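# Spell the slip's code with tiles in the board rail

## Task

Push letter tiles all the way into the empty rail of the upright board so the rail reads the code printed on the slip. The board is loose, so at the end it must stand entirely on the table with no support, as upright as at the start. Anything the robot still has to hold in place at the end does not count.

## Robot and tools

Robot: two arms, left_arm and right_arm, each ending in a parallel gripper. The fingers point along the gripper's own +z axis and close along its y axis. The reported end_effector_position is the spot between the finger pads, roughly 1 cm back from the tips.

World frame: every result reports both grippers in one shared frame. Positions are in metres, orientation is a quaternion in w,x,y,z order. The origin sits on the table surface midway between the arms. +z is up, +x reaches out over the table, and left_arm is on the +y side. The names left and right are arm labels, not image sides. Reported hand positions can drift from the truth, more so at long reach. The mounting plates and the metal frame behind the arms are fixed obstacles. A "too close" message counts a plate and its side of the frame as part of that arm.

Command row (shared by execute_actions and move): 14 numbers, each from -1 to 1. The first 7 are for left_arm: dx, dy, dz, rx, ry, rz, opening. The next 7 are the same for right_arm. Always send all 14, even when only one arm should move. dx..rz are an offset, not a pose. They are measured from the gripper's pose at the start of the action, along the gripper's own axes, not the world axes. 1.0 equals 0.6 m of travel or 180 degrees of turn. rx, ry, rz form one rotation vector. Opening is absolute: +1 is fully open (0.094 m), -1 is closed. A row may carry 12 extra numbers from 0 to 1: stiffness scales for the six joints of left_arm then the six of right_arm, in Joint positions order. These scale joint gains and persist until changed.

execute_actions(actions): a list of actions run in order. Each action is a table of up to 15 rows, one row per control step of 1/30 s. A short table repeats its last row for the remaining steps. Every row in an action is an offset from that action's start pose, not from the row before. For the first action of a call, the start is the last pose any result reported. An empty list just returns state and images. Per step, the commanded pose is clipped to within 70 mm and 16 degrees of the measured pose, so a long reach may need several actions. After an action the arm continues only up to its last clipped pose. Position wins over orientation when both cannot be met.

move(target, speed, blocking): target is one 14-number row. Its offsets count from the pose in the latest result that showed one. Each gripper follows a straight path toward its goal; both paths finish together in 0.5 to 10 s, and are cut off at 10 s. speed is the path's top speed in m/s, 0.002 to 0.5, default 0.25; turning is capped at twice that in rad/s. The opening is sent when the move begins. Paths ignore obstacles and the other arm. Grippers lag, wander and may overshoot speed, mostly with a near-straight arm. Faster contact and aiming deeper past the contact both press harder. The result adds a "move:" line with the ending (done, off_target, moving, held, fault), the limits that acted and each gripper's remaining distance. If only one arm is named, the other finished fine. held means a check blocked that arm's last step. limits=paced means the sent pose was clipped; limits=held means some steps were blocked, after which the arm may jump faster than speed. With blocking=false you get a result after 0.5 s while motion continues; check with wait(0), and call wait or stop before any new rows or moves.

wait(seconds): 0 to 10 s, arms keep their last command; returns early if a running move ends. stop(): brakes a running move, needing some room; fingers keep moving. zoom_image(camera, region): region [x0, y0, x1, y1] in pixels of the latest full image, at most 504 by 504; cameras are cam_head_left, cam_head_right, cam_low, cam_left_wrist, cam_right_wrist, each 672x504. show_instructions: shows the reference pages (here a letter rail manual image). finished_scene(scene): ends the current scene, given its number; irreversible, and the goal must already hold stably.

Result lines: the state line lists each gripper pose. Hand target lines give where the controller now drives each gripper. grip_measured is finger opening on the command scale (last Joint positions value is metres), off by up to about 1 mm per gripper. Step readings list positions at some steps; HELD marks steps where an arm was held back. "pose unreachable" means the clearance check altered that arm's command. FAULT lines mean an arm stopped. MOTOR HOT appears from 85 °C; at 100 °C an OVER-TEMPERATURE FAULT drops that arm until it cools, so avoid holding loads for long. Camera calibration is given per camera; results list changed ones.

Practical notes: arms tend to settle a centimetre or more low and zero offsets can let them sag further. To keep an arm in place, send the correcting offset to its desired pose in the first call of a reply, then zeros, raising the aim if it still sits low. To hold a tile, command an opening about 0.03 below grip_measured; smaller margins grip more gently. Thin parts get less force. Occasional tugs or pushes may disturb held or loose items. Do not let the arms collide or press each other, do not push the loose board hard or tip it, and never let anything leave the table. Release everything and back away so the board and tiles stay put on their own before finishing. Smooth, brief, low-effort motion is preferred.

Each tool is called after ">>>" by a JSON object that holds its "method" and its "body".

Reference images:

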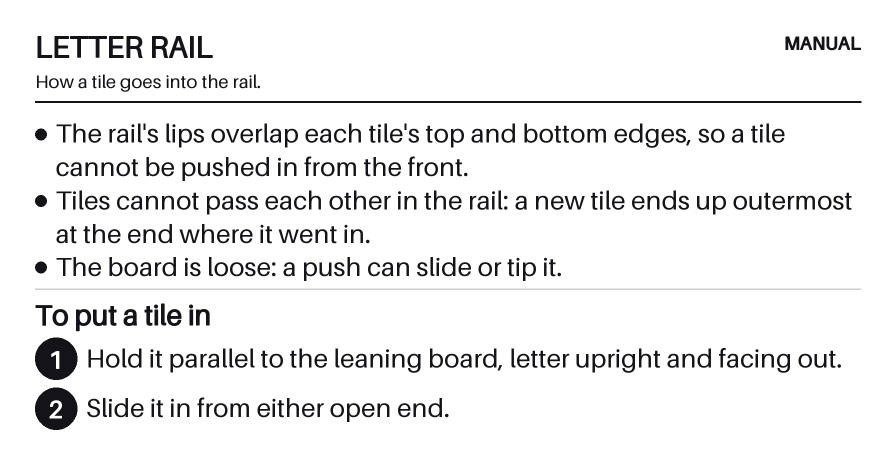

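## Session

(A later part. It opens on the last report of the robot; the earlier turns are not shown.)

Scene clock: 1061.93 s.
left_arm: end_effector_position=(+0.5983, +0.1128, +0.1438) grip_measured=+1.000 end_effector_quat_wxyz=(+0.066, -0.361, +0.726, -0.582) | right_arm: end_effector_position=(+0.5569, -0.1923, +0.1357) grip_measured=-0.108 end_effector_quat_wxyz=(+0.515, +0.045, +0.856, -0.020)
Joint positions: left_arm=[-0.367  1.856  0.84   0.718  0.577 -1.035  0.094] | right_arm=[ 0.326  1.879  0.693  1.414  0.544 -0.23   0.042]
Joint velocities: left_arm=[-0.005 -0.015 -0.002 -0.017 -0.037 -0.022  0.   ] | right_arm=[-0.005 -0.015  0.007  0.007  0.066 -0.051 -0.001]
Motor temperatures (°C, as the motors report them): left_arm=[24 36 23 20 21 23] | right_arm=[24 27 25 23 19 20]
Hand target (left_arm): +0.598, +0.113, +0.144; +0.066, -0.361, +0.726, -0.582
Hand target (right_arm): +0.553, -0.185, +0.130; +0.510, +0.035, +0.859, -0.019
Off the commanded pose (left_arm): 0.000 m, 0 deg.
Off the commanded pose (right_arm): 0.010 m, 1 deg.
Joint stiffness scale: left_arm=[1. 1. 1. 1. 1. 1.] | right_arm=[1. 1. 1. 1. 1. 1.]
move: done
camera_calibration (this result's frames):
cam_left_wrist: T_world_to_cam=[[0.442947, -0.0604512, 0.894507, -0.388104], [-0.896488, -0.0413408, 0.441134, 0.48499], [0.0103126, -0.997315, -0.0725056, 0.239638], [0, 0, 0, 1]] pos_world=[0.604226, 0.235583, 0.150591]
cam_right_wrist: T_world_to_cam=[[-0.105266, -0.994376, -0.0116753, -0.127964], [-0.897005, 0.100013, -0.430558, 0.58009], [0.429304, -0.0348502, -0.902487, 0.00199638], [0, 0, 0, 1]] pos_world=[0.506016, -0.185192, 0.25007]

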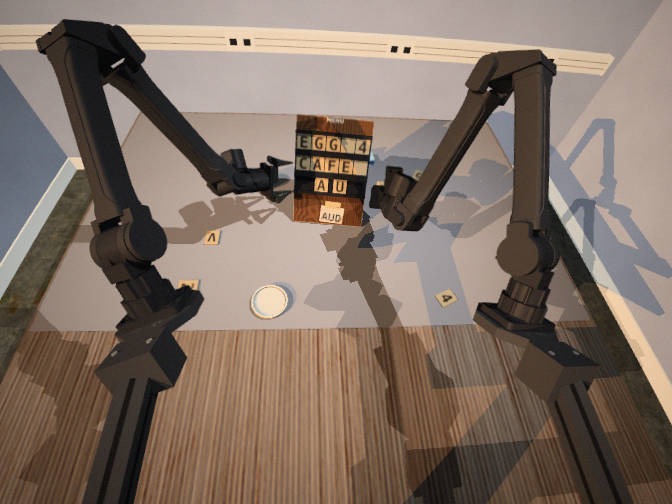

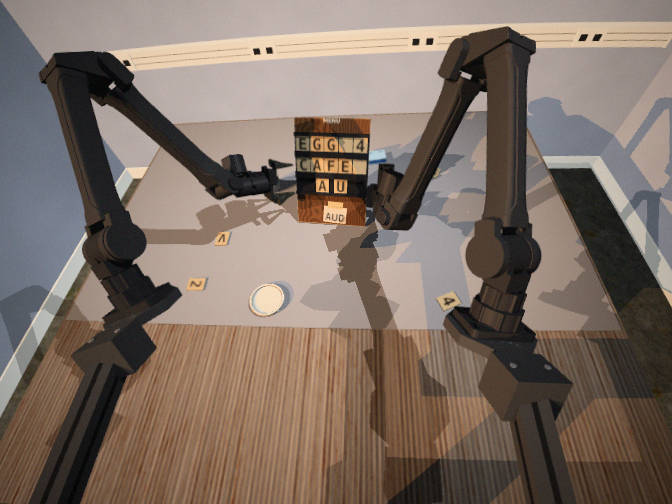

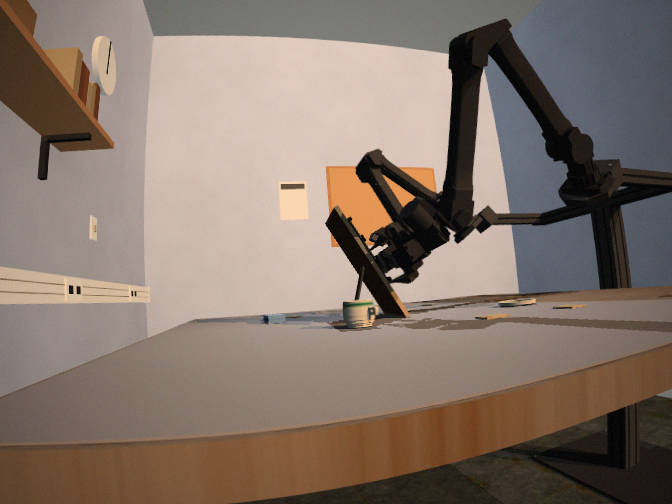

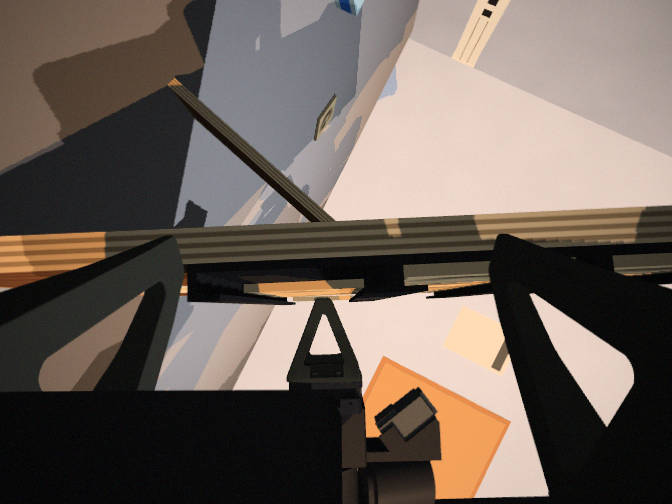

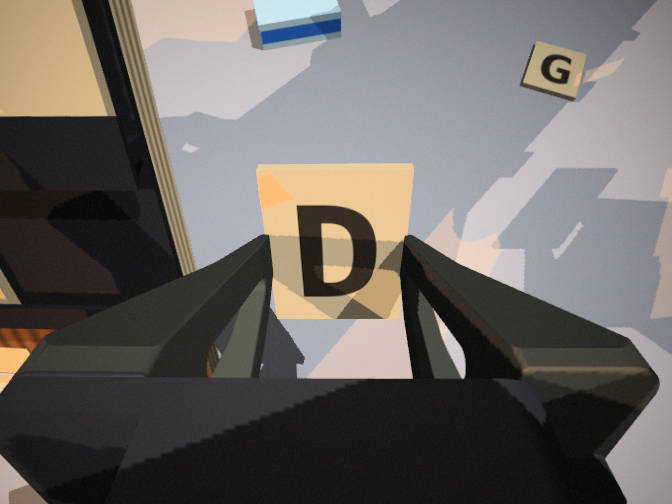

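>>> {"method": "execute_actions", "body": {"actions": [[[0,0,0,0,0,0,1,0.0126,0.0125,-0.0011,-0.0035,0.0042,-0.007,-0.135],[0,0,0,0,0,0,1,0.0126,0.015,-0.0011,-0.0035,0.0042,-0.007,-0.135],[0,0,0,0,0,0,1,0.0126,0.0175,-0.0011,-0.0035,0.0042,-0.007,-0.135],[0,0,0,0,0,0,1,0.0127,0.02,-0.0011,-0.0035,0.0042,-0.007,-0.135],[0,0,0,0,0,0,1,0.0127,0.0225,-0.001,-0.0035,0.0042,-0.007,-0.135],[0,0,0,0,0,0,1,0.0127,0.025,-0.001,-0.0035,0.0042,-0.007,-0.135],[0,0,0,0,0,0,1,0.0128,0.0275,-0.001,-0.0035,0.0042,-0.007,-0.135],[0,0,0,0,0,0,1,0.0128,0.03,-0.001,-0.0035,0.0042,-0.007,-0.135],[0,0,0,0,0,0,1,0.0128,0.0325,-0.0009,-0.0035,0.0042,-0.007,-0.135],[0,0,0,0,0,0,1,0.0129,0.035,-0.0009,-0.0035,0.0042,-0.007,-0.135],[0,0,0,0,0,0,1,0.0129,0.0375,-0.0009,-0.0035,0.0042,-0.007,-0.135],[0,0,0,0,0,0,1,0.0129,0.04,-0.0009,-0.0035,0.0042,-0.007,-0.135],[0,0,0,0,0,0,1,0.013,0.0425,-0.0008,-0.0035,0.0042,-0.007,-0.135],[0,0,0,0,0,0,1,0.013,0.045,-0.0008,-0.0035,0.0042,-0.007,-0.135],[0,0,0,0,0,0,1,0.013,0.0475,-0.0008,-0.0035,0.0042,-0.007,-0.135]],[[0,0,0,0,0,0,1,0.0115,0.0205,-0.0022,-0.0042,0.004,-0.007,-0.135],[0,0,0,0,0,0,1,0.0115,0.023,-0.0022,-0.0042,0.004,-0.007,-0.135],[0,0,0,0,0,0,1,0.0115,0.0255,-0.0022,-0.0042,0.004,-0.007,-0.135],[0,0,0,0,0,0,1,0.0116,0.028,-0.0022,-0.0042,0.004,-0.007,-0.135],[0,0,0,0,0,0,1,0.0116,0.0305,-0.0021,-0.0042,0.004,-0.007,-0.135],[0,0,0,0,0,0,1,0.0116,0.033,-0.0021,-0.0042,0.004,-0.007,-0.135],[0,0,0,0,0,0,1,0.0117,0.0355,-0.0021,-0.0042,0.004,-0.007,-0.135],[0,0,0,0,0,0,1,0.0117,0.038,-0.0021,-0.0042,0.004,-0.007,-0.135],[0,0,0,0,0,0,1,0.0117,0.0405,-0.002,-0.0042,0.004,-0.007,-0.135],[0,0,0,0,0,0,1,0.0118,0.043,-0.002,-0.0042,0.004,-0.007,-0.135],[0,0,0,0,0,0,1,0.0118,0.0455,-0.002,-0.0042,0.004,-0.007,-0.135],[0,0,0,0,0,0,1,0.0118,0.048,-0.002,-0.0042,0.004,-0.007,-0.135],[0,0,0,0,0,0,1,0.0119,0.0505,-0.0019,-0.0042,0.004,-0.007,-0.135],[0,0,0,0,0,0,1,0.0119,0.053,-0.0019,-0.0042,0.004,-0.007,-0.135],[0,0,0,0,0,0,1,0.0119,0.0555,-0.0019,-0.0042,0.004,-0.007,-0.135]],[[0,0,0,0,0,0,1,0.0115,0.0205,-0.002,-0.0042,0.004,-0.007,-0.135],[0,0,0,0,0,0,1,0.0115,0.023,-0.002,-0.0042,0.004,-0.007,-0.135],[0,0,0,0,0,0,1,0.0115,0.0255,-0.002,-0.0042,0.004,-0.007,-0.135],[0,0,0,0,0,0,1,0.0116,0.028,-0.002,-0.0042,0.004,-0.007,-0.135],[0,0,0,0,0,0,1,0.0116,0.0305,-0.0019,-0.0042,0.004,-0.007,-0.135],[0,0,0,0,0,0,1,0.0116,0.033,-0.0019,-0.0042,0.004,-0.007,-0.135],[0,0,0,0,0,0,1,0.0117,0.0355,-0.0019,-0.0042,0.004,-0.007,-0.135]]]}}

Scene clock: 1089.70 s.
left_arm: end_effector_position=(+0.5983, +0.1128, +0.1438) grip_measured=+1.000 end_effector_quat_wxyz=(+0.066, -0.361, +0.726, -0.582) | right_arm: end_effector_position=(+0.5619, -0.1401, +0.1350) grip_measured=-0.108 end_effector_quat_wxyz=(+0.513, +0.045, +0.857, -0.021)
Joint positions: left_arm=[-0.367  1.856  0.84   0.718  0.577 -1.035  0.094] | right_arm=[ 0.423  1.94   0.785  1.393  0.641 -0.255  0.042]
Joint velocities: left_arm=[-0.005 -0.005 -0.012 -0.007 -0.051  0.022  0.   ] | right_arm=[ 0.005 -0.005 -0.002 -0.002 -0.022 -0.051  0.001]
Motor temperatures (°C, as the motors report them): left_arm=[24 37 23 20 21 23] | right_arm=[24 27 25 23 19 20]
Hand target (left_arm): +0.598, +0.113, +0.144; +0.066, -0.361, +0.726, -0.582
Hand target (right_arm): +0.558, -0.132, +0.130; +0.508, +0.033, +0.860, -0.021
Off the commanded pose (left_arm): 0.000 m, 0 deg.
Off the commanded pose (right_arm): 0.011 m, 2 deg.
Joint stiffness scale: left_arm=[1. 1. 1. 1. 1. 1.] | right_arm=[1. 1. 1. 1. 1. 1.]
Step readings (end_effector_position; steps 1 to 15: 1st action; 16 to 30: 2nd action; 31 to 45: 3rd action):
0: left_arm (+0.5983, +0.1128, +0.1438) | right_arm (+0.5569, -0.1923, +0.1357)
1: left_arm (+0.5983, +0.1128, +0.1438) | right_arm (+0.5569, -0.1923, +0.1357)
2: left_arm (+0.5983, +0.1128, +0.1438) | right_arm (+0.5567, -0.1924, +0.1355)
4: left_arm (+0.5983, +0.1128, +0.1438) | right_arm (+0.5569, -0.1922, +0.1350)
8: left_arm (+0.5983, +0.1128, +0.1438) | right_arm (+0.5579, -0.1876, +0.1346)
15: left_arm (+0.5983, +0.1128, +0.1438) | right_arm (+0.5586, -0.1748, +0.1350)
16: left_arm (+0.5983, +0.1128, +0.1438) | right_arm (+0.5587, -0.1735, +0.1350)
17: left_arm (+0.5983, +0.1128, +0.1438) | right_arm (+0.5588, -0.1721, +0.1350)
19: left_arm (+0.5983, +0.1128, +0.1438) | right_arm (+0.5588, -0.1695, +0.1349)
23: left_arm (+0.5983, +0.1128, +0.1438) | right_arm (+0.5594, -0.1640, +0.1350)
30: left_arm (+0.5983, +0.1128, +0.1438) | right_arm (+0.5604, -0.1537, +0.1347)
31: left_arm (+0.5983, +0.1128, +0.1438) | right_arm (+0.5606, -0.1522, +0.1348)
32: left_arm (+0.5983, +0.1128, +0.1438) | right_arm (+0.5607, -0.1510, +0.1348)
34: left_arm (+0.5983, +0.1128, +0.1438) | right_arm (+0.5612, -0.1488, +0.1349)
38: left_arm (+0.5983, +0.1128, +0.1438) | right_arm (+0.5619, -0.1437, +0.1347)
45: end_effector_position above
camera_calibration (this result's frames):
cam_left_wrist: T_world_to_cam=[[0.442947, -0.0604512, 0.894507, -0.388104], [-0.896488, -0.0413408, 0.441134, 0.48499], [0.0103126, -0.997315, -0.0725056, 0.239638], [0, 0, 0, 1]] pos_world=[0.604226, 0.235583, 0.150591]
cam_right_wrist: T_world_to_cam=[[-0.106415, -0.994269, -0.0102902, -0.0751034], [-0.898732, 0.100607, -0.4268, 0.579604], [0.42539, -0.03617, -0.904287, 0.00331102], [0, 0, 0, 1]] pos_world=[0.511508, -0.132866, 0.249596]

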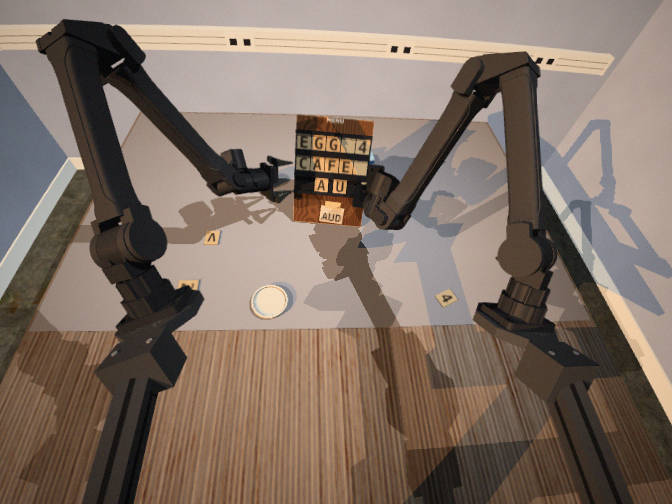

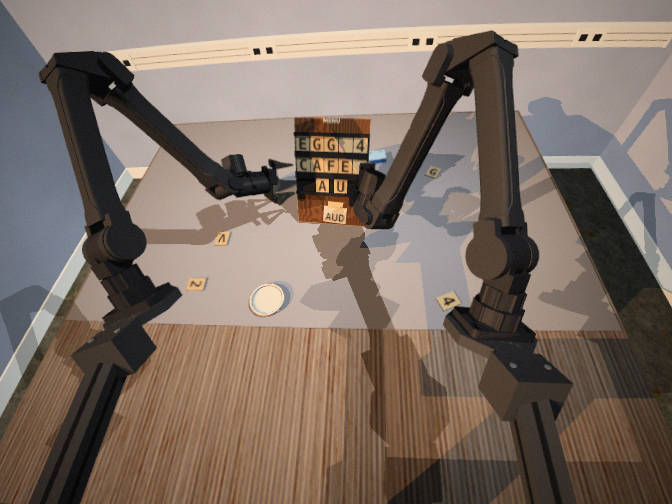

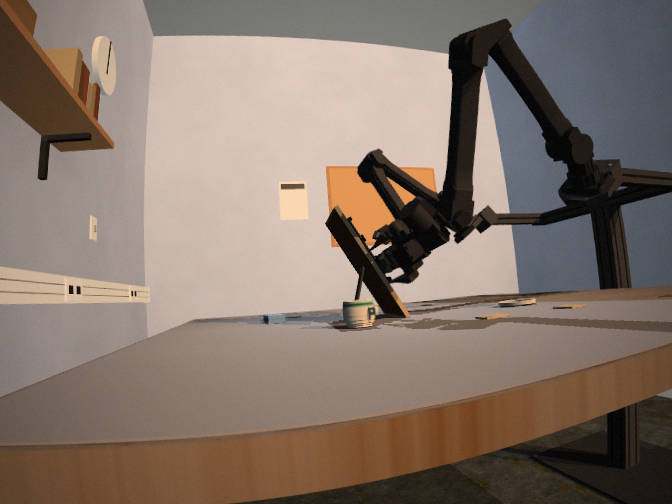

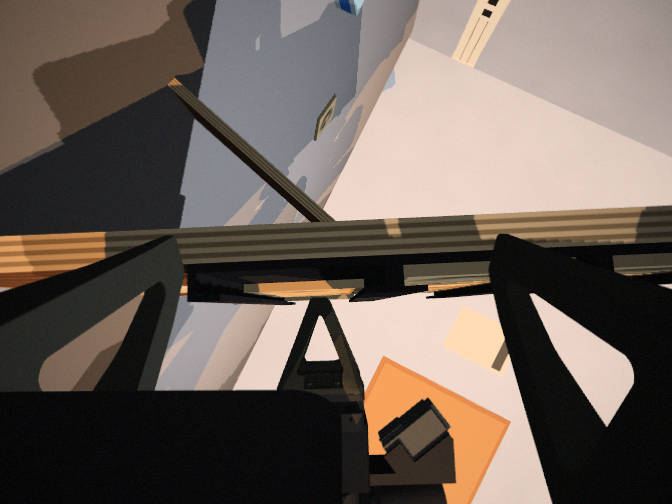

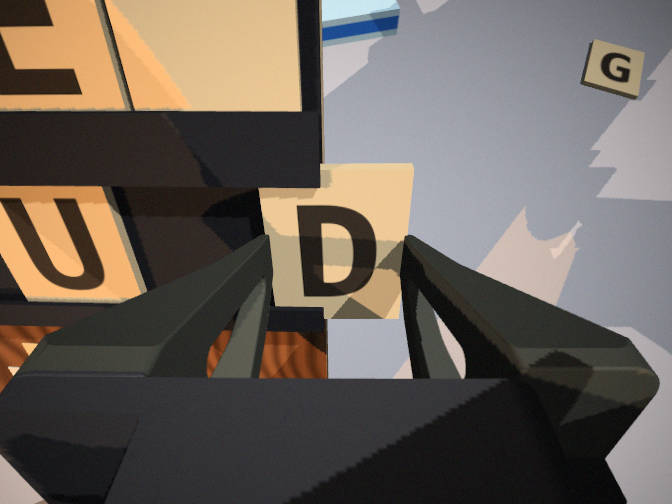

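In. Continue about 4 cm.

>>> {"method": "execute_actions", "body": {"actions": [[[0,0,0,0,0,0,1,0.012,0.015,-0.001,-0.004,0.004,-0.007,-0.135],[0,0,0,0,0,0,1,0.012,0.0175,-0.001,-0.004,0.004,-0.007,-0.135],[0,0,0,0,0,0,1,0.012,0.02,-0.001,-0.004,0.004,-0.007,-0.135],[0,0,0,0,0,0,1,0.012,0.0225,-0.001,-0.004,0.004,-0.007,-0.135],[0,0,0,0,0,0,1,0.012,0.025,-0.001,-0.004,0.004,-0.007,-0.135],[0,0,0,0,0,0,1,0.012,0.0275,-0.001,-0.004,0.004,-0.007,-0.135],[0,0,0,0,0,0,1,0.012,0.03,-0.001,-0.004,0.004,-0.007,-0.135],[0,0,0,0,0,0,1,0.012,0.0325,-0.001,-0.004,0.004,-0.007,-0.135],[0,0,0,0,0,0,1,0.012,0.035,-0.001,-0.004,0.004,-0.007,-0.135],[0,0,0,0,0,0,1,0.012,0.0375,-0.001,-0.004,0.004,-0.007,-0.135],[0,0,0,0,0,0,1,0.012,0.04,-0.001,-0.004,0.004,-0.007,-0.135],[0,0,0,0,0,0,1,0.012,0.0425,-0.001,-0.004,0.004,-0.007,-0.135],[0,0,0,0,0,0,1,0.012,0.045,-0.001,-0.004,0.004,-0.007,-0.135],[0,0,0,0,0,0,1,0.012,0.0475,-0.001,-0.004,0.004,-0.007,-0.135],[0,0,0,0,0,0,1,0.012,0.05,-0.001,-0.004,0.004,-0.007,-0.135]],[[0,0,0,0,0,0,1,0.0116,0.0205,-0.0018,-0.004,0.004,-0.007,-0.135],[0,0,0,0,0,0,1,0.0116,0.023,-0.0018,-0.004,0.004,-0.007,-0.135],[0,0,0,0,0,0,1,0.0116,0.0255,-0.0018,-0.004,0.004,-0.007,-0.135],[0,0,0,0,0,0,1,0.0116,0.028,-0.0018,-0.004,0.004,-0.007,-0.135],[0,0,0,0,0,0,1,0.0116,0.0305,-0.0018,-0.004,0.004,-0.007,-0.135],[0,0,0,0,0,0,1,0.0116,0.033,-0.0018,-0.004,0.004,-0.007,-0.135],[0,0,0,0,0,0,1,0.0116,0.0355,-0.0018,-0.004,0.004,-0.007,-0.135],[0,0,0,0,0,0,1,0.0116,0.038,-0.0018,-0.004,0.004,-0.007,-0.135],[0,0,0,0,0,0,1,0.0116,0.0405,-0.0018,-0.004,0.004,-0.007,-0.135],[0,0,0,0,0,0,1,0.0116,0.043,-0.0018,-0.004,0.004,-0.007,-0.135],[0,0,0,0,0,0,1,0.0116,0.0455,-0.0018,-0.004,0.004,-0.007,-0.135],[0,0,0,0,0,0,1,0.0116,0.048,-0.0018,-0.004,0.004,-0.007,-0.135],[0,0,0,0,0,0,1,0.0116,0.05,-0.0018,-0.004,0.004,-0.007,-0.135]]]}}

>>> {"method": "wait", "body": {"seconds": 0.4}}

Scene clock: 1107.47 s.
left_arm: end_effector_position=(+0.5983, +0.1128, +0.1438) grip_measured=+1.000 end_effector_quat_wxyz=(+0.066, -0.361, +0.726, -0.582) | right_arm: end_effector_position=(+0.5669, -0.1032, +0.1349) grip_measured=-0.108 end_effector_quat_wxyz=(+0.512, +0.047, +0.857, -0.021)
Joint positions: left_arm=[-0.367  1.856  0.84   0.718  0.577 -1.035  0.094] | right_arm=[ 0.483  1.983  0.861  1.368  0.703 -0.269  0.042]
Joint velocities: left_arm=[ 0.005  0.005 -0.002  0.012  0.007  0.022  0.   ] | right_arm=[ 0.054  0.034  0.046 -0.022  0.007 -0.022 -0.   ]
Motor temperatures (°C, as the motors report them): left_arm=[24 37 23 20 21 23] | right_arm=[24 27 25 22 19 20]
Hand target (left_arm): +0.598, +0.113, +0.144; +0.066, -0.361, +0.726, -0.582
Hand target (right_arm): +0.563, -0.092, +0.130; +0.508, +0.034, +0.861, -0.021
Off the commanded pose (left_arm): 0.000 m, 0 deg.
Off the commanded pose (right_arm): 0.013 m, 2 deg.
Joint stiffness scale: left_arm=[1. 1. 1. 1. 1. 1.] | right_arm=[1. 1. 1. 1. 1. 1.]
Step readings (end_effector_position; steps 1 to 15: 1st action; 16 to 30: 2nd action):
0: left_arm (+0.5983, +0.1128, +0.1438) | right_arm (+0.5619, -0.1401, +0.1350)
1: left_arm (+0.5983, +0.1128, +0.1438) | right_arm (+0.5618, -0.1401, +0.1349)
2: left_arm (+0.5983, +0.1128, +0.1438) | right_arm (+0.5621, -0.1400, +0.1349)
4: left_arm (+0.5983, +0.1128, +0.1438) | right_arm (+0.5626, -0.1395, +0.1346)
8: left_arm (+0.5983, +0.1128, +0.1438) | right_arm (+0.5638, -0.1353, +0.1342)
15: left_arm (+0.5983, +0.1128, +0.1438) | right_arm (+0.5644, -0.1228, +0.1347)
16: left_arm (+0.5983, +0.1128, +0.1438) | right_arm (+0.5645, -0.1213, +0.1348)
17: left_arm (+0.5983, +0.1128, +0.1438) | right_arm (+0.5647, -0.1201, +0.1348)
19: left_arm (+0.5983, +0.1128, +0.1438) | right_arm (+0.5651, -0.1182, +0.1348)
23: left_arm (+0.5983, +0.1128, +0.1438) | right_arm (+0.5661, -0.1139, +0.1345)
30: end_effector_position above
camera_calibration (this result's frames):
cam_left_wrist: T_world_to_cam=[[0.442947, -0.0604512, 0.894507, -0.388104], [-0.896488, -0.0413408, 0.441134, 0.48499], [0.0103126, -0.997315, -0.0725056, 0.239638], [0, 0, 0, 1]] pos_world=[0.604226, 0.235583, 0.150591]
cam_right_wrist: T_world_to_cam=[[-0.109905, -0.993883, -0.0108202, -0.035794], [-0.899878, 0.104121, -0.423531, 0.580938], [0.422067, -0.0368116, -0.905817, 0.00441254], [0, 0, 0, 1]] pos_world=[0.516977, -0.0959005, 0.249655]

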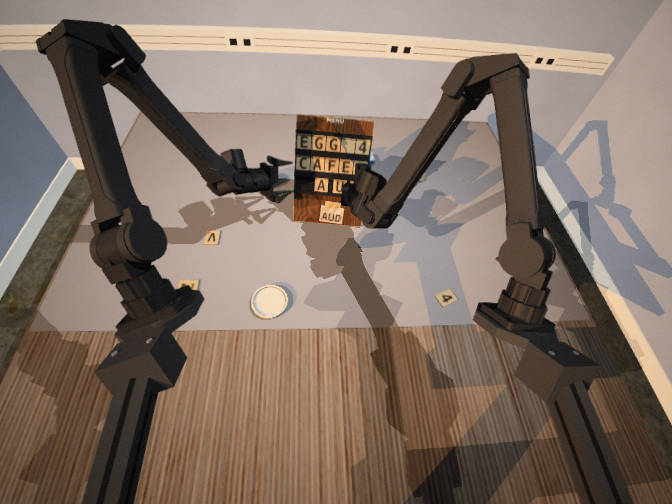

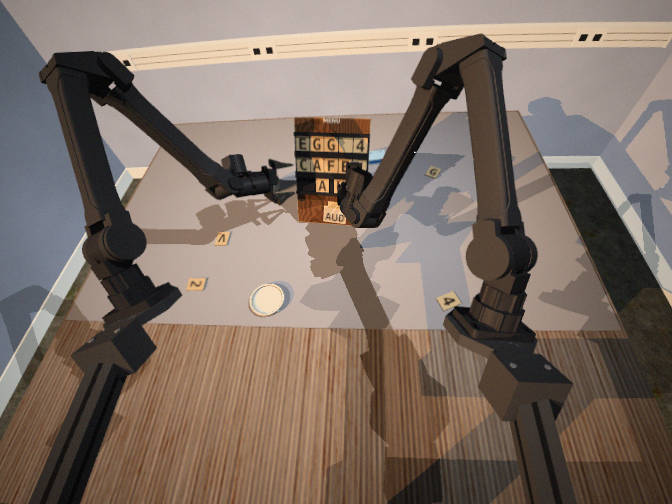

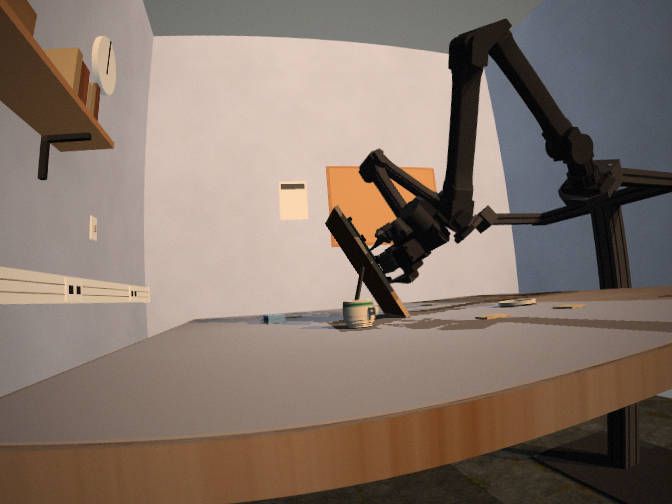

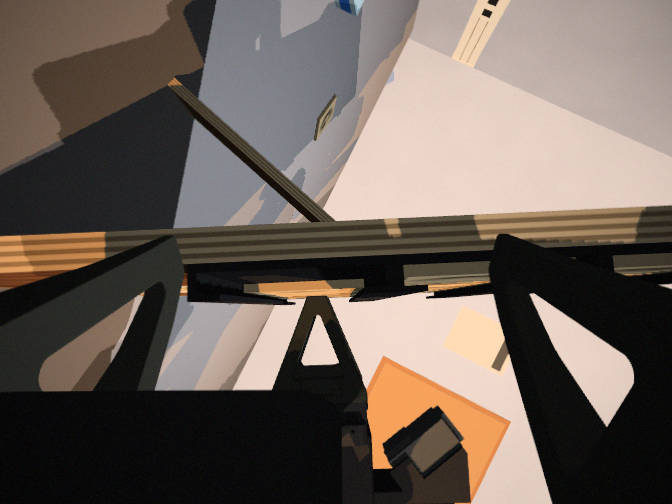

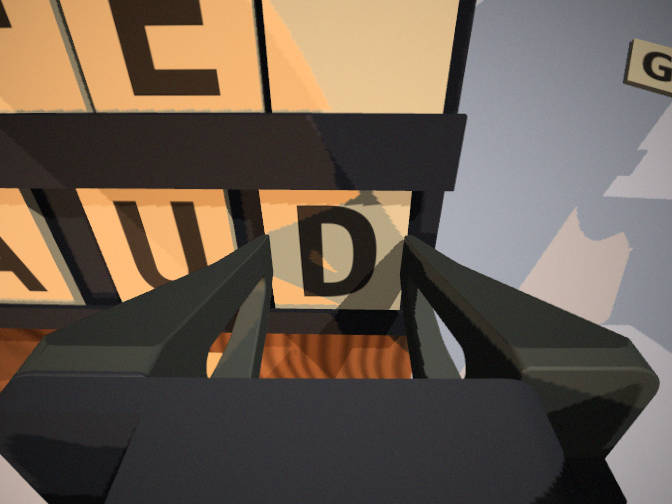

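Scene clock: 1107.87 s.
left_arm: end_effector_position=(+0.5983, +0.1128, +0.1438) grip_measured=+1.000 end_effector_quat_wxyz=(+0.066, -0.361, +0.726, -0.582) | right_arm: end_effector_position=(+0.5667, -0.1014, +0.1350) grip_measured=-0.108 end_effector_quat_wxyz=(+0.512, +0.046, +0.858, -0.020)
Joint positions: left_arm=[-0.367  1.856  0.84   0.718  0.577 -1.035  0.094] | right_arm=[ 0.486  1.985  0.863  1.367  0.704 -0.27   0.042]
Joint velocities: left_arm=[ 0.005  0.015  0.002  0.007 -0.095 -0.125  0.   ] | right_arm=[-0.015  0.005  0.007 -0.007  0.081 -0.022 -0.001]
Motor temperatures (°C, as the motors report them): left_arm=[24 37 23 20 21 23] | right_arm=[24 27 25 22 19 20]
Hand target (left_arm): +0.598, +0.113, +0.144; +0.066, -0.361, +0.726, -0.582
Hand target (right_arm): +0.563, -0.093, +0.130; +0.507, +0.034, +0.861, -0.021
Off the commanded pose (left_arm): 0.000 m, 0 deg.
Off the commanded pose (right_arm): 0.011 m, 2 deg.
Joint stiffness scale: left_arm=[1. 1. 1. 1. 1. 1.] | right_arm=[1. 1. 1. 1. 1. 1.]
wait: 0.40 s; at rest by 0.20 s
camera_calibration (this result's frames):
cam_left_wrist: T_world_to_cam=[[0.442947, -0.0604512, 0.894507, -0.388104], [-0.896488, -0.0413408, 0.441134, 0.48499], [0.0103126, -0.997315, -0.0725056, 0.239638], [0, 0, 0, 1]] pos_world=[0.604226, 0.235583, 0.150591]
cam_right_wrist: T_world_to_cam=[[-0.107454, -0.994148, -0.0111321, -0.0353926], [-0.900147, 0.102036, -0.423466, 0.580544], [0.422123, -0.0354825, -0.905844, 0.00480386], [0, 0, 0, 1]] pos_world=[0.516744, -0.0942511, 0.249798]

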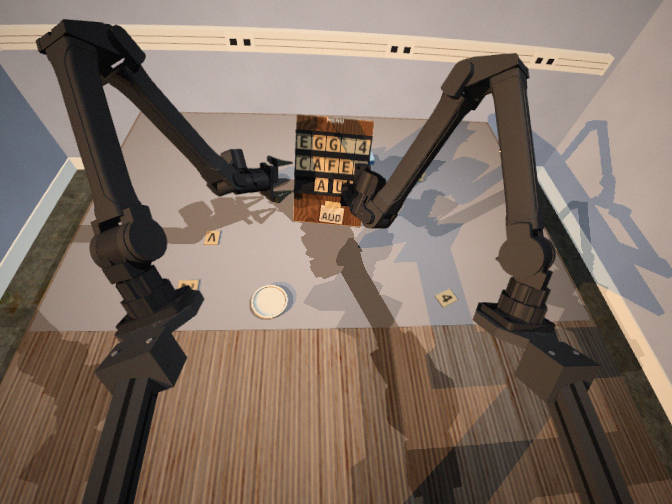

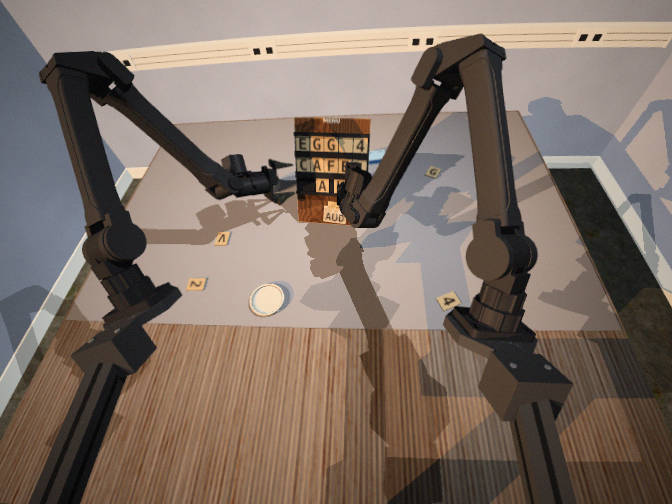

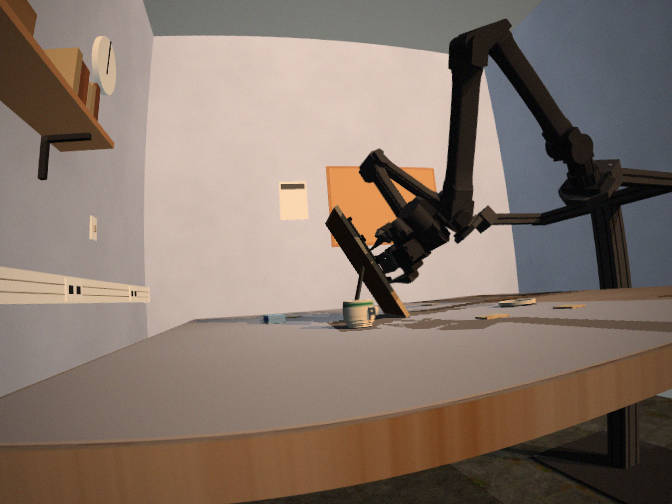

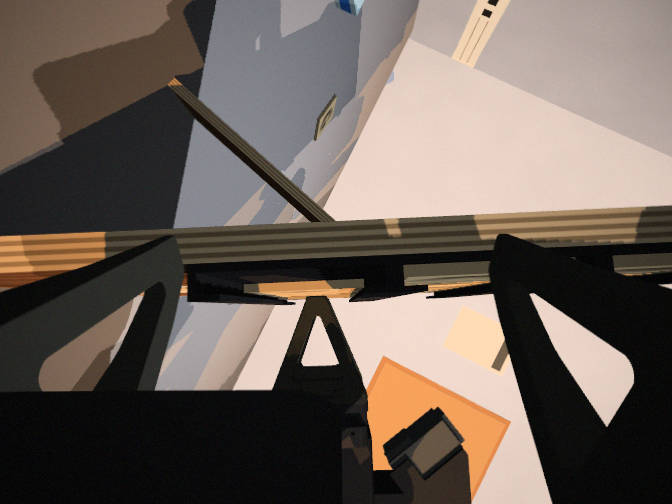

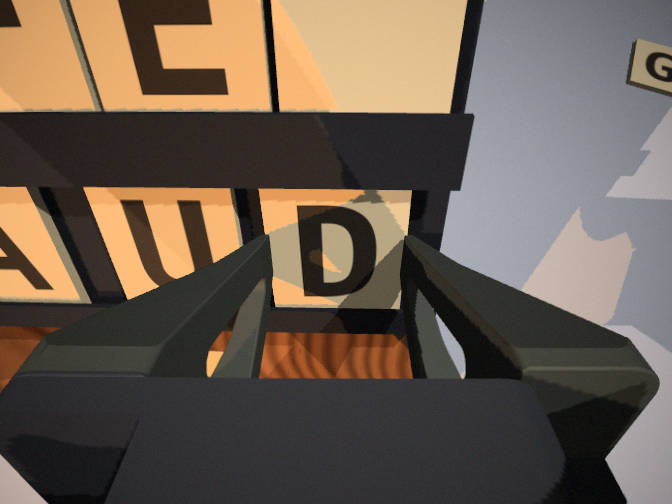

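>>> {"method": "execute_actions", "body": {"actions": [[[0,0,0,0,0,0,1,0,0,0,0,0,0,-0.03]]]}}

>>> {"method": "move", "body": {"target": [0,0,-0.12,0,0,0,1, 0,0,-0.12,0,0,0,-0.03], "speed": 0.1}}

Scene clock: 1111.80 s.
left_arm: end_effector_position=(+0.5983, +0.1128, +0.1438) grip_measured=+1.000 end_effector_quat_wxyz=(+0.066, -0.361, +0.726, -0.582) | right_arm: end_effector_position=(+0.5667, -0.1014, +0.1350) grip_measured=-0.032 end_effector_quat_wxyz=(+0.512, +0.046, +0.858, -0.020)
Joint positions: left_arm=[-0.367  1.856  0.84   0.718  0.577 -1.035  0.094] | right_arm=[ 0.486  1.985  0.863  1.367  0.704 -0.27   0.045]
Joint velocities: left_arm=[-0.015 -0.015 -0.007  0.002  0.051 -0.081  0.   ] | right_arm=[-0.015 -0.005 -0.007  0.002 -0.037 -0.037 -0.   ]
Motor temperatures (°C, as the motors report them): left_arm=[24 37 23 20 21 23] | right_arm=[24 27 25 22 19 20]
Hand target (left_arm): +0.598, +0.113, +0.144; +0.066, -0.361, +0.726, -0.582
Hand target (right_arm): +0.567, -0.101, +0.135; +0.512, +0.046, +0.858, -0.020
Off the commanded pose (left_arm): 0.000 m, 0 deg.
Off the commanded pose (right_arm): 0.000 m, 0 deg.
Joint stiffness scale: left_arm=[1. 1. 1. 1. 1. 1.] | right_arm=[1. 1. 1. 1. 1. 1.]
Step readings (end_effector_position):
0: left_arm (+0.5983, +0.1128, +0.1438) | right_arm (+0.5667, -0.1014, +0.1350)
1: left_arm (+0.5983, +0.1128, +0.1438) | right_arm (+0.5667, -0.1014, +0.1350)
2: left_arm (+0.5983, +0.1128, +0.1438) | right_arm (+0.5667, -0.1014, +0.1350)
4: left_arm (+0.5983, +0.1128, +0.1438) | right_arm (+0.5667, -0.1014, +0.1350)
8: left_arm (+0.5983, +0.1128, +0.1438) | right_arm (+0.5667, -0.1014, +0.1350)
15: end_effector_position above
camera_calibration (this result's frames):
cam_left_wrist: T_world_to_cam=[[0.442947, -0.0604512, 0.894507, -0.388104], [-0.896488, -0.0413408, 0.441134, 0.48499], [0.0103126, -0.997315, -0.0725056, 0.239638], [0, 0, 0, 1]] pos_world=[0.604226, 0.235583, 0.150591]
cam_right_wrist: T_world_to_cam=[[-0.107454, -0.994148, -0.0111321, -0.0353926], [-0.900147, 0.102036, -0.423466, 0.580544], [0.422123, -0.0354825, -0.905844, 0.00480386], [0, 0, 0, 1]] pos_world=[0.516744, -0.0942511, 0.249798]

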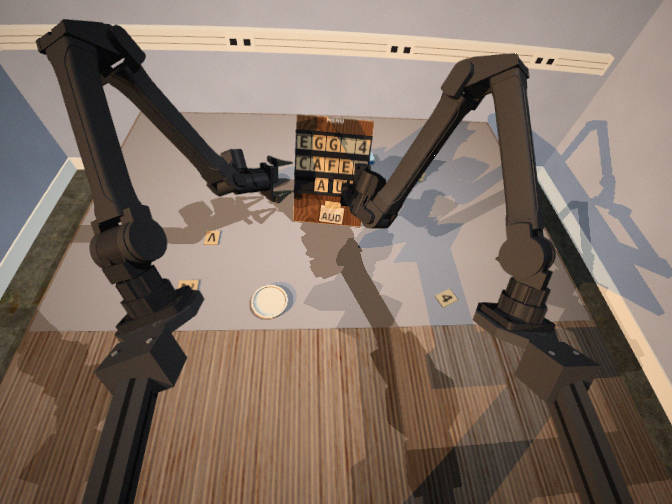

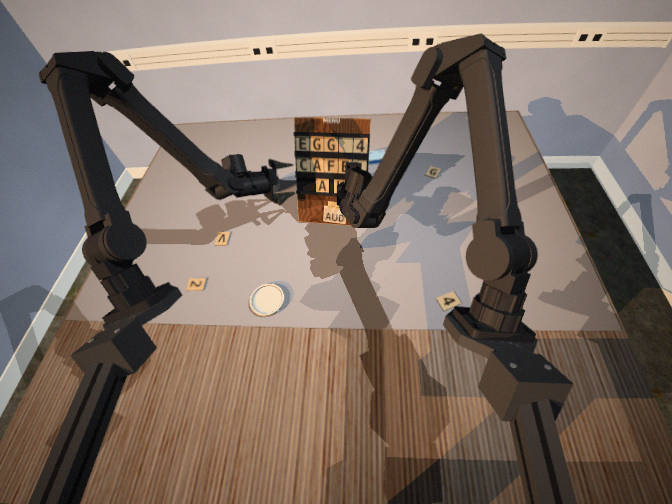

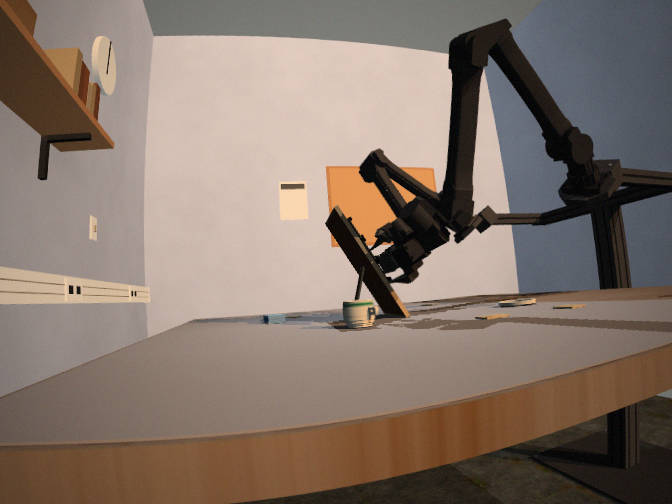

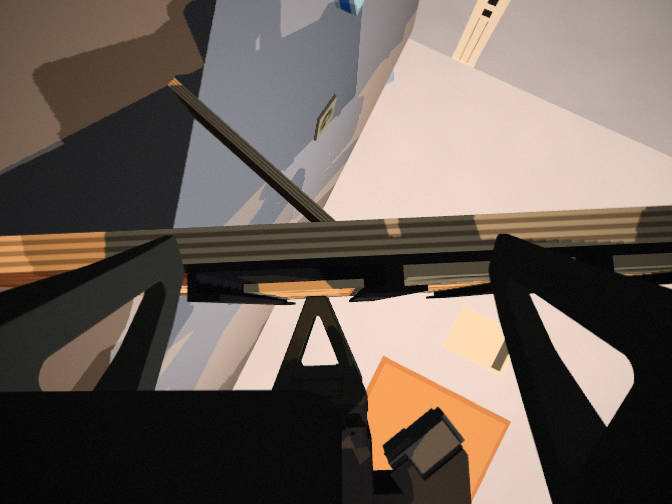

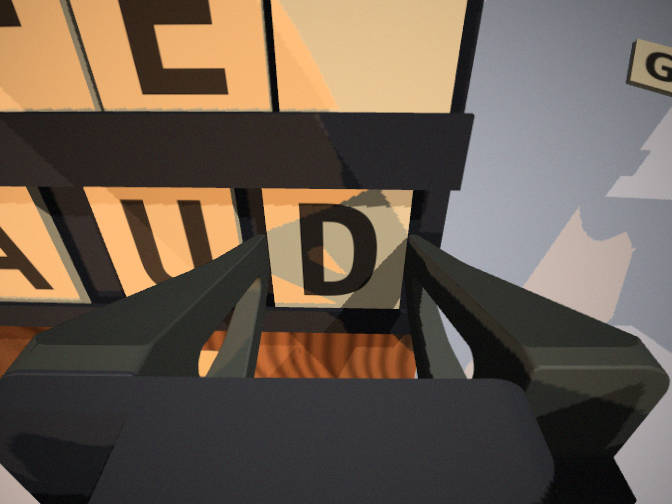

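Scene clock: 1112.87 s.
left_arm: end_effector_position=(+0.5603, +0.1617, +0.1656) grip_measured=+1.000 end_effector_quat_wxyz=(+0.059, -0.361, +0.723, -0.586) | right_arm: end_effector_position=(+0.5008, -0.0948, +0.1598) grip_measured=-0.032 end_effector_quat_wxyz=(+0.504, +0.044, +0.862, -0.021)
Joint positions: left_arm=[-0.285  1.727  0.691  0.718  0.667 -1.015  0.094] | right_arm=[ 0.59   1.985  0.725  1.506  0.809 -0.294  0.045]
Joint velocities: left_arm=[-0.015 -0.005  0.007  0.007  0.007 -0.051  0.   ] | right_arm=[-0.005  0.005 -0.007 -0.012 -0.095 -0.007 -0.   ]
Motor temperatures (°C, as the motors report them): left_arm=[24 37 23 20 21 23] | right_arm=[24 27 25 23 19 20]
Hand target (left_arm): +0.561, +0.171, +0.166; +0.066, -0.361, +0.726, -0.582
Hand target (right_arm): +0.503, -0.095, +0.169; +0.512, +0.046, +0.858, -0.020
Off the commanded pose (left_arm): 0.009 m, 1 deg.
Off the commanded pose (right_arm): 0.010 m, 1 deg.
Joint stiffness scale: left_arm=[1. 1. 1. 1. 1. 1.] | right_arm=[1. 1. 1. 1. 1. 1.]
move: done
camera_calibration (this result's frames):
cam_left_wrist: T_world_to_cam=[[0.449955, -0.0493819, 0.891685, -0.393042], [-0.89304, -0.0297587, 0.448991, 0.438289], [0.00436334, -0.998337, -0.0574901, 0.291375], [0, 0, 0, 1]] pos_world=[0.56699, 0.284524, 0.170432]
cam_right_wrist: T_world_to_cam=[[-0.104995, -0.994448, -0.00696713, -0.0375511], [-0.907781, 0.0987005, -0.407666, 0.532003], [0.40609, -0.0364781, -0.913105, 0.0644618], [0, 0, 0, 1]] pos_world=[0.452823, -0.0875001, 0.275478]

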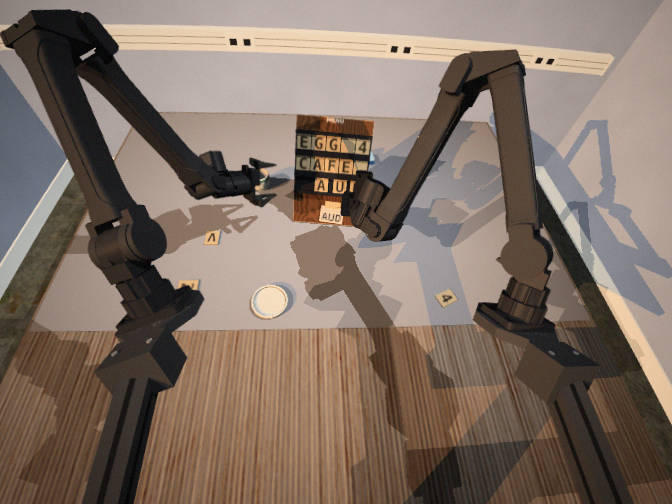

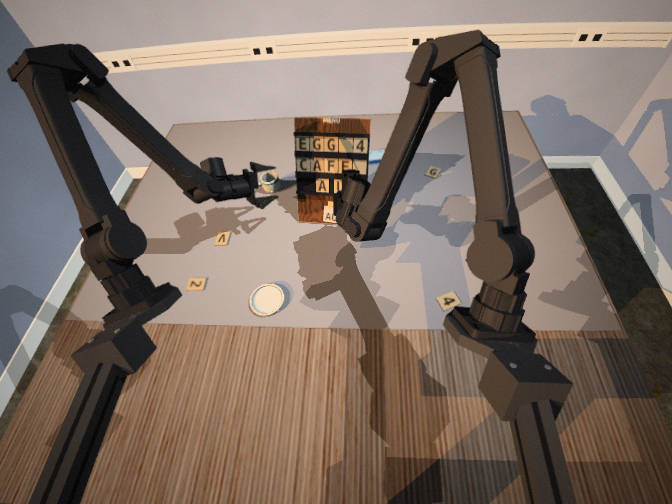

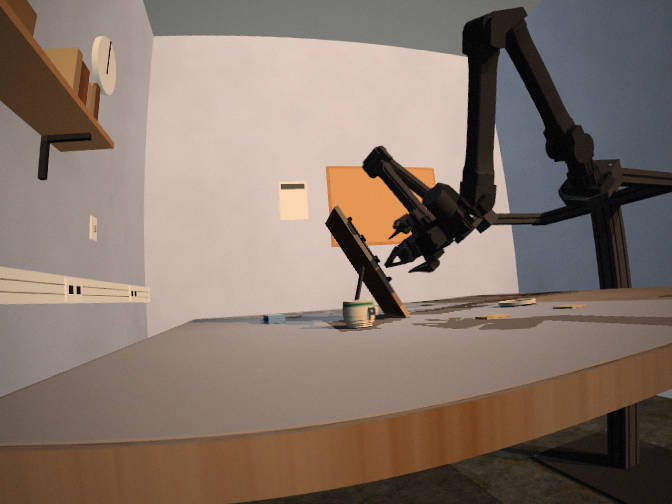

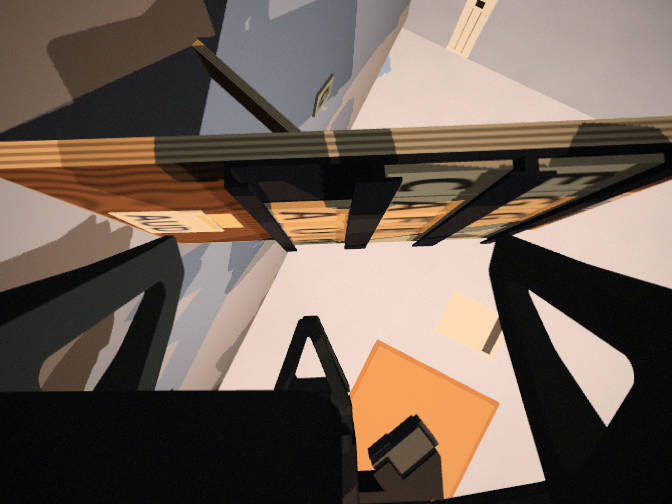

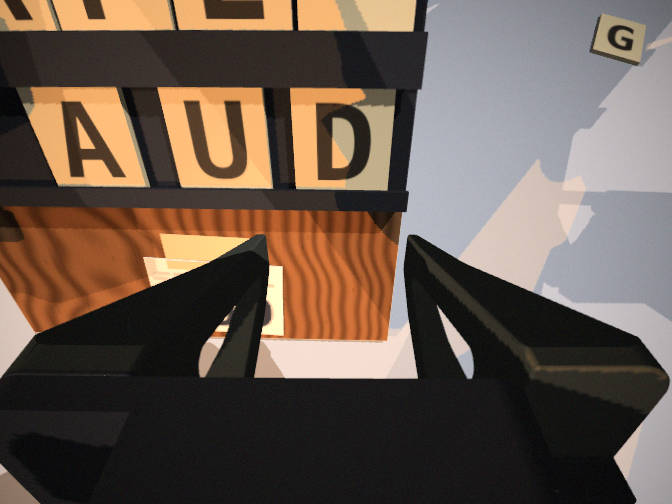

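>>> {"method": "finished_scene", "body": {"scene": 1}}

The scene is finished: the task was done.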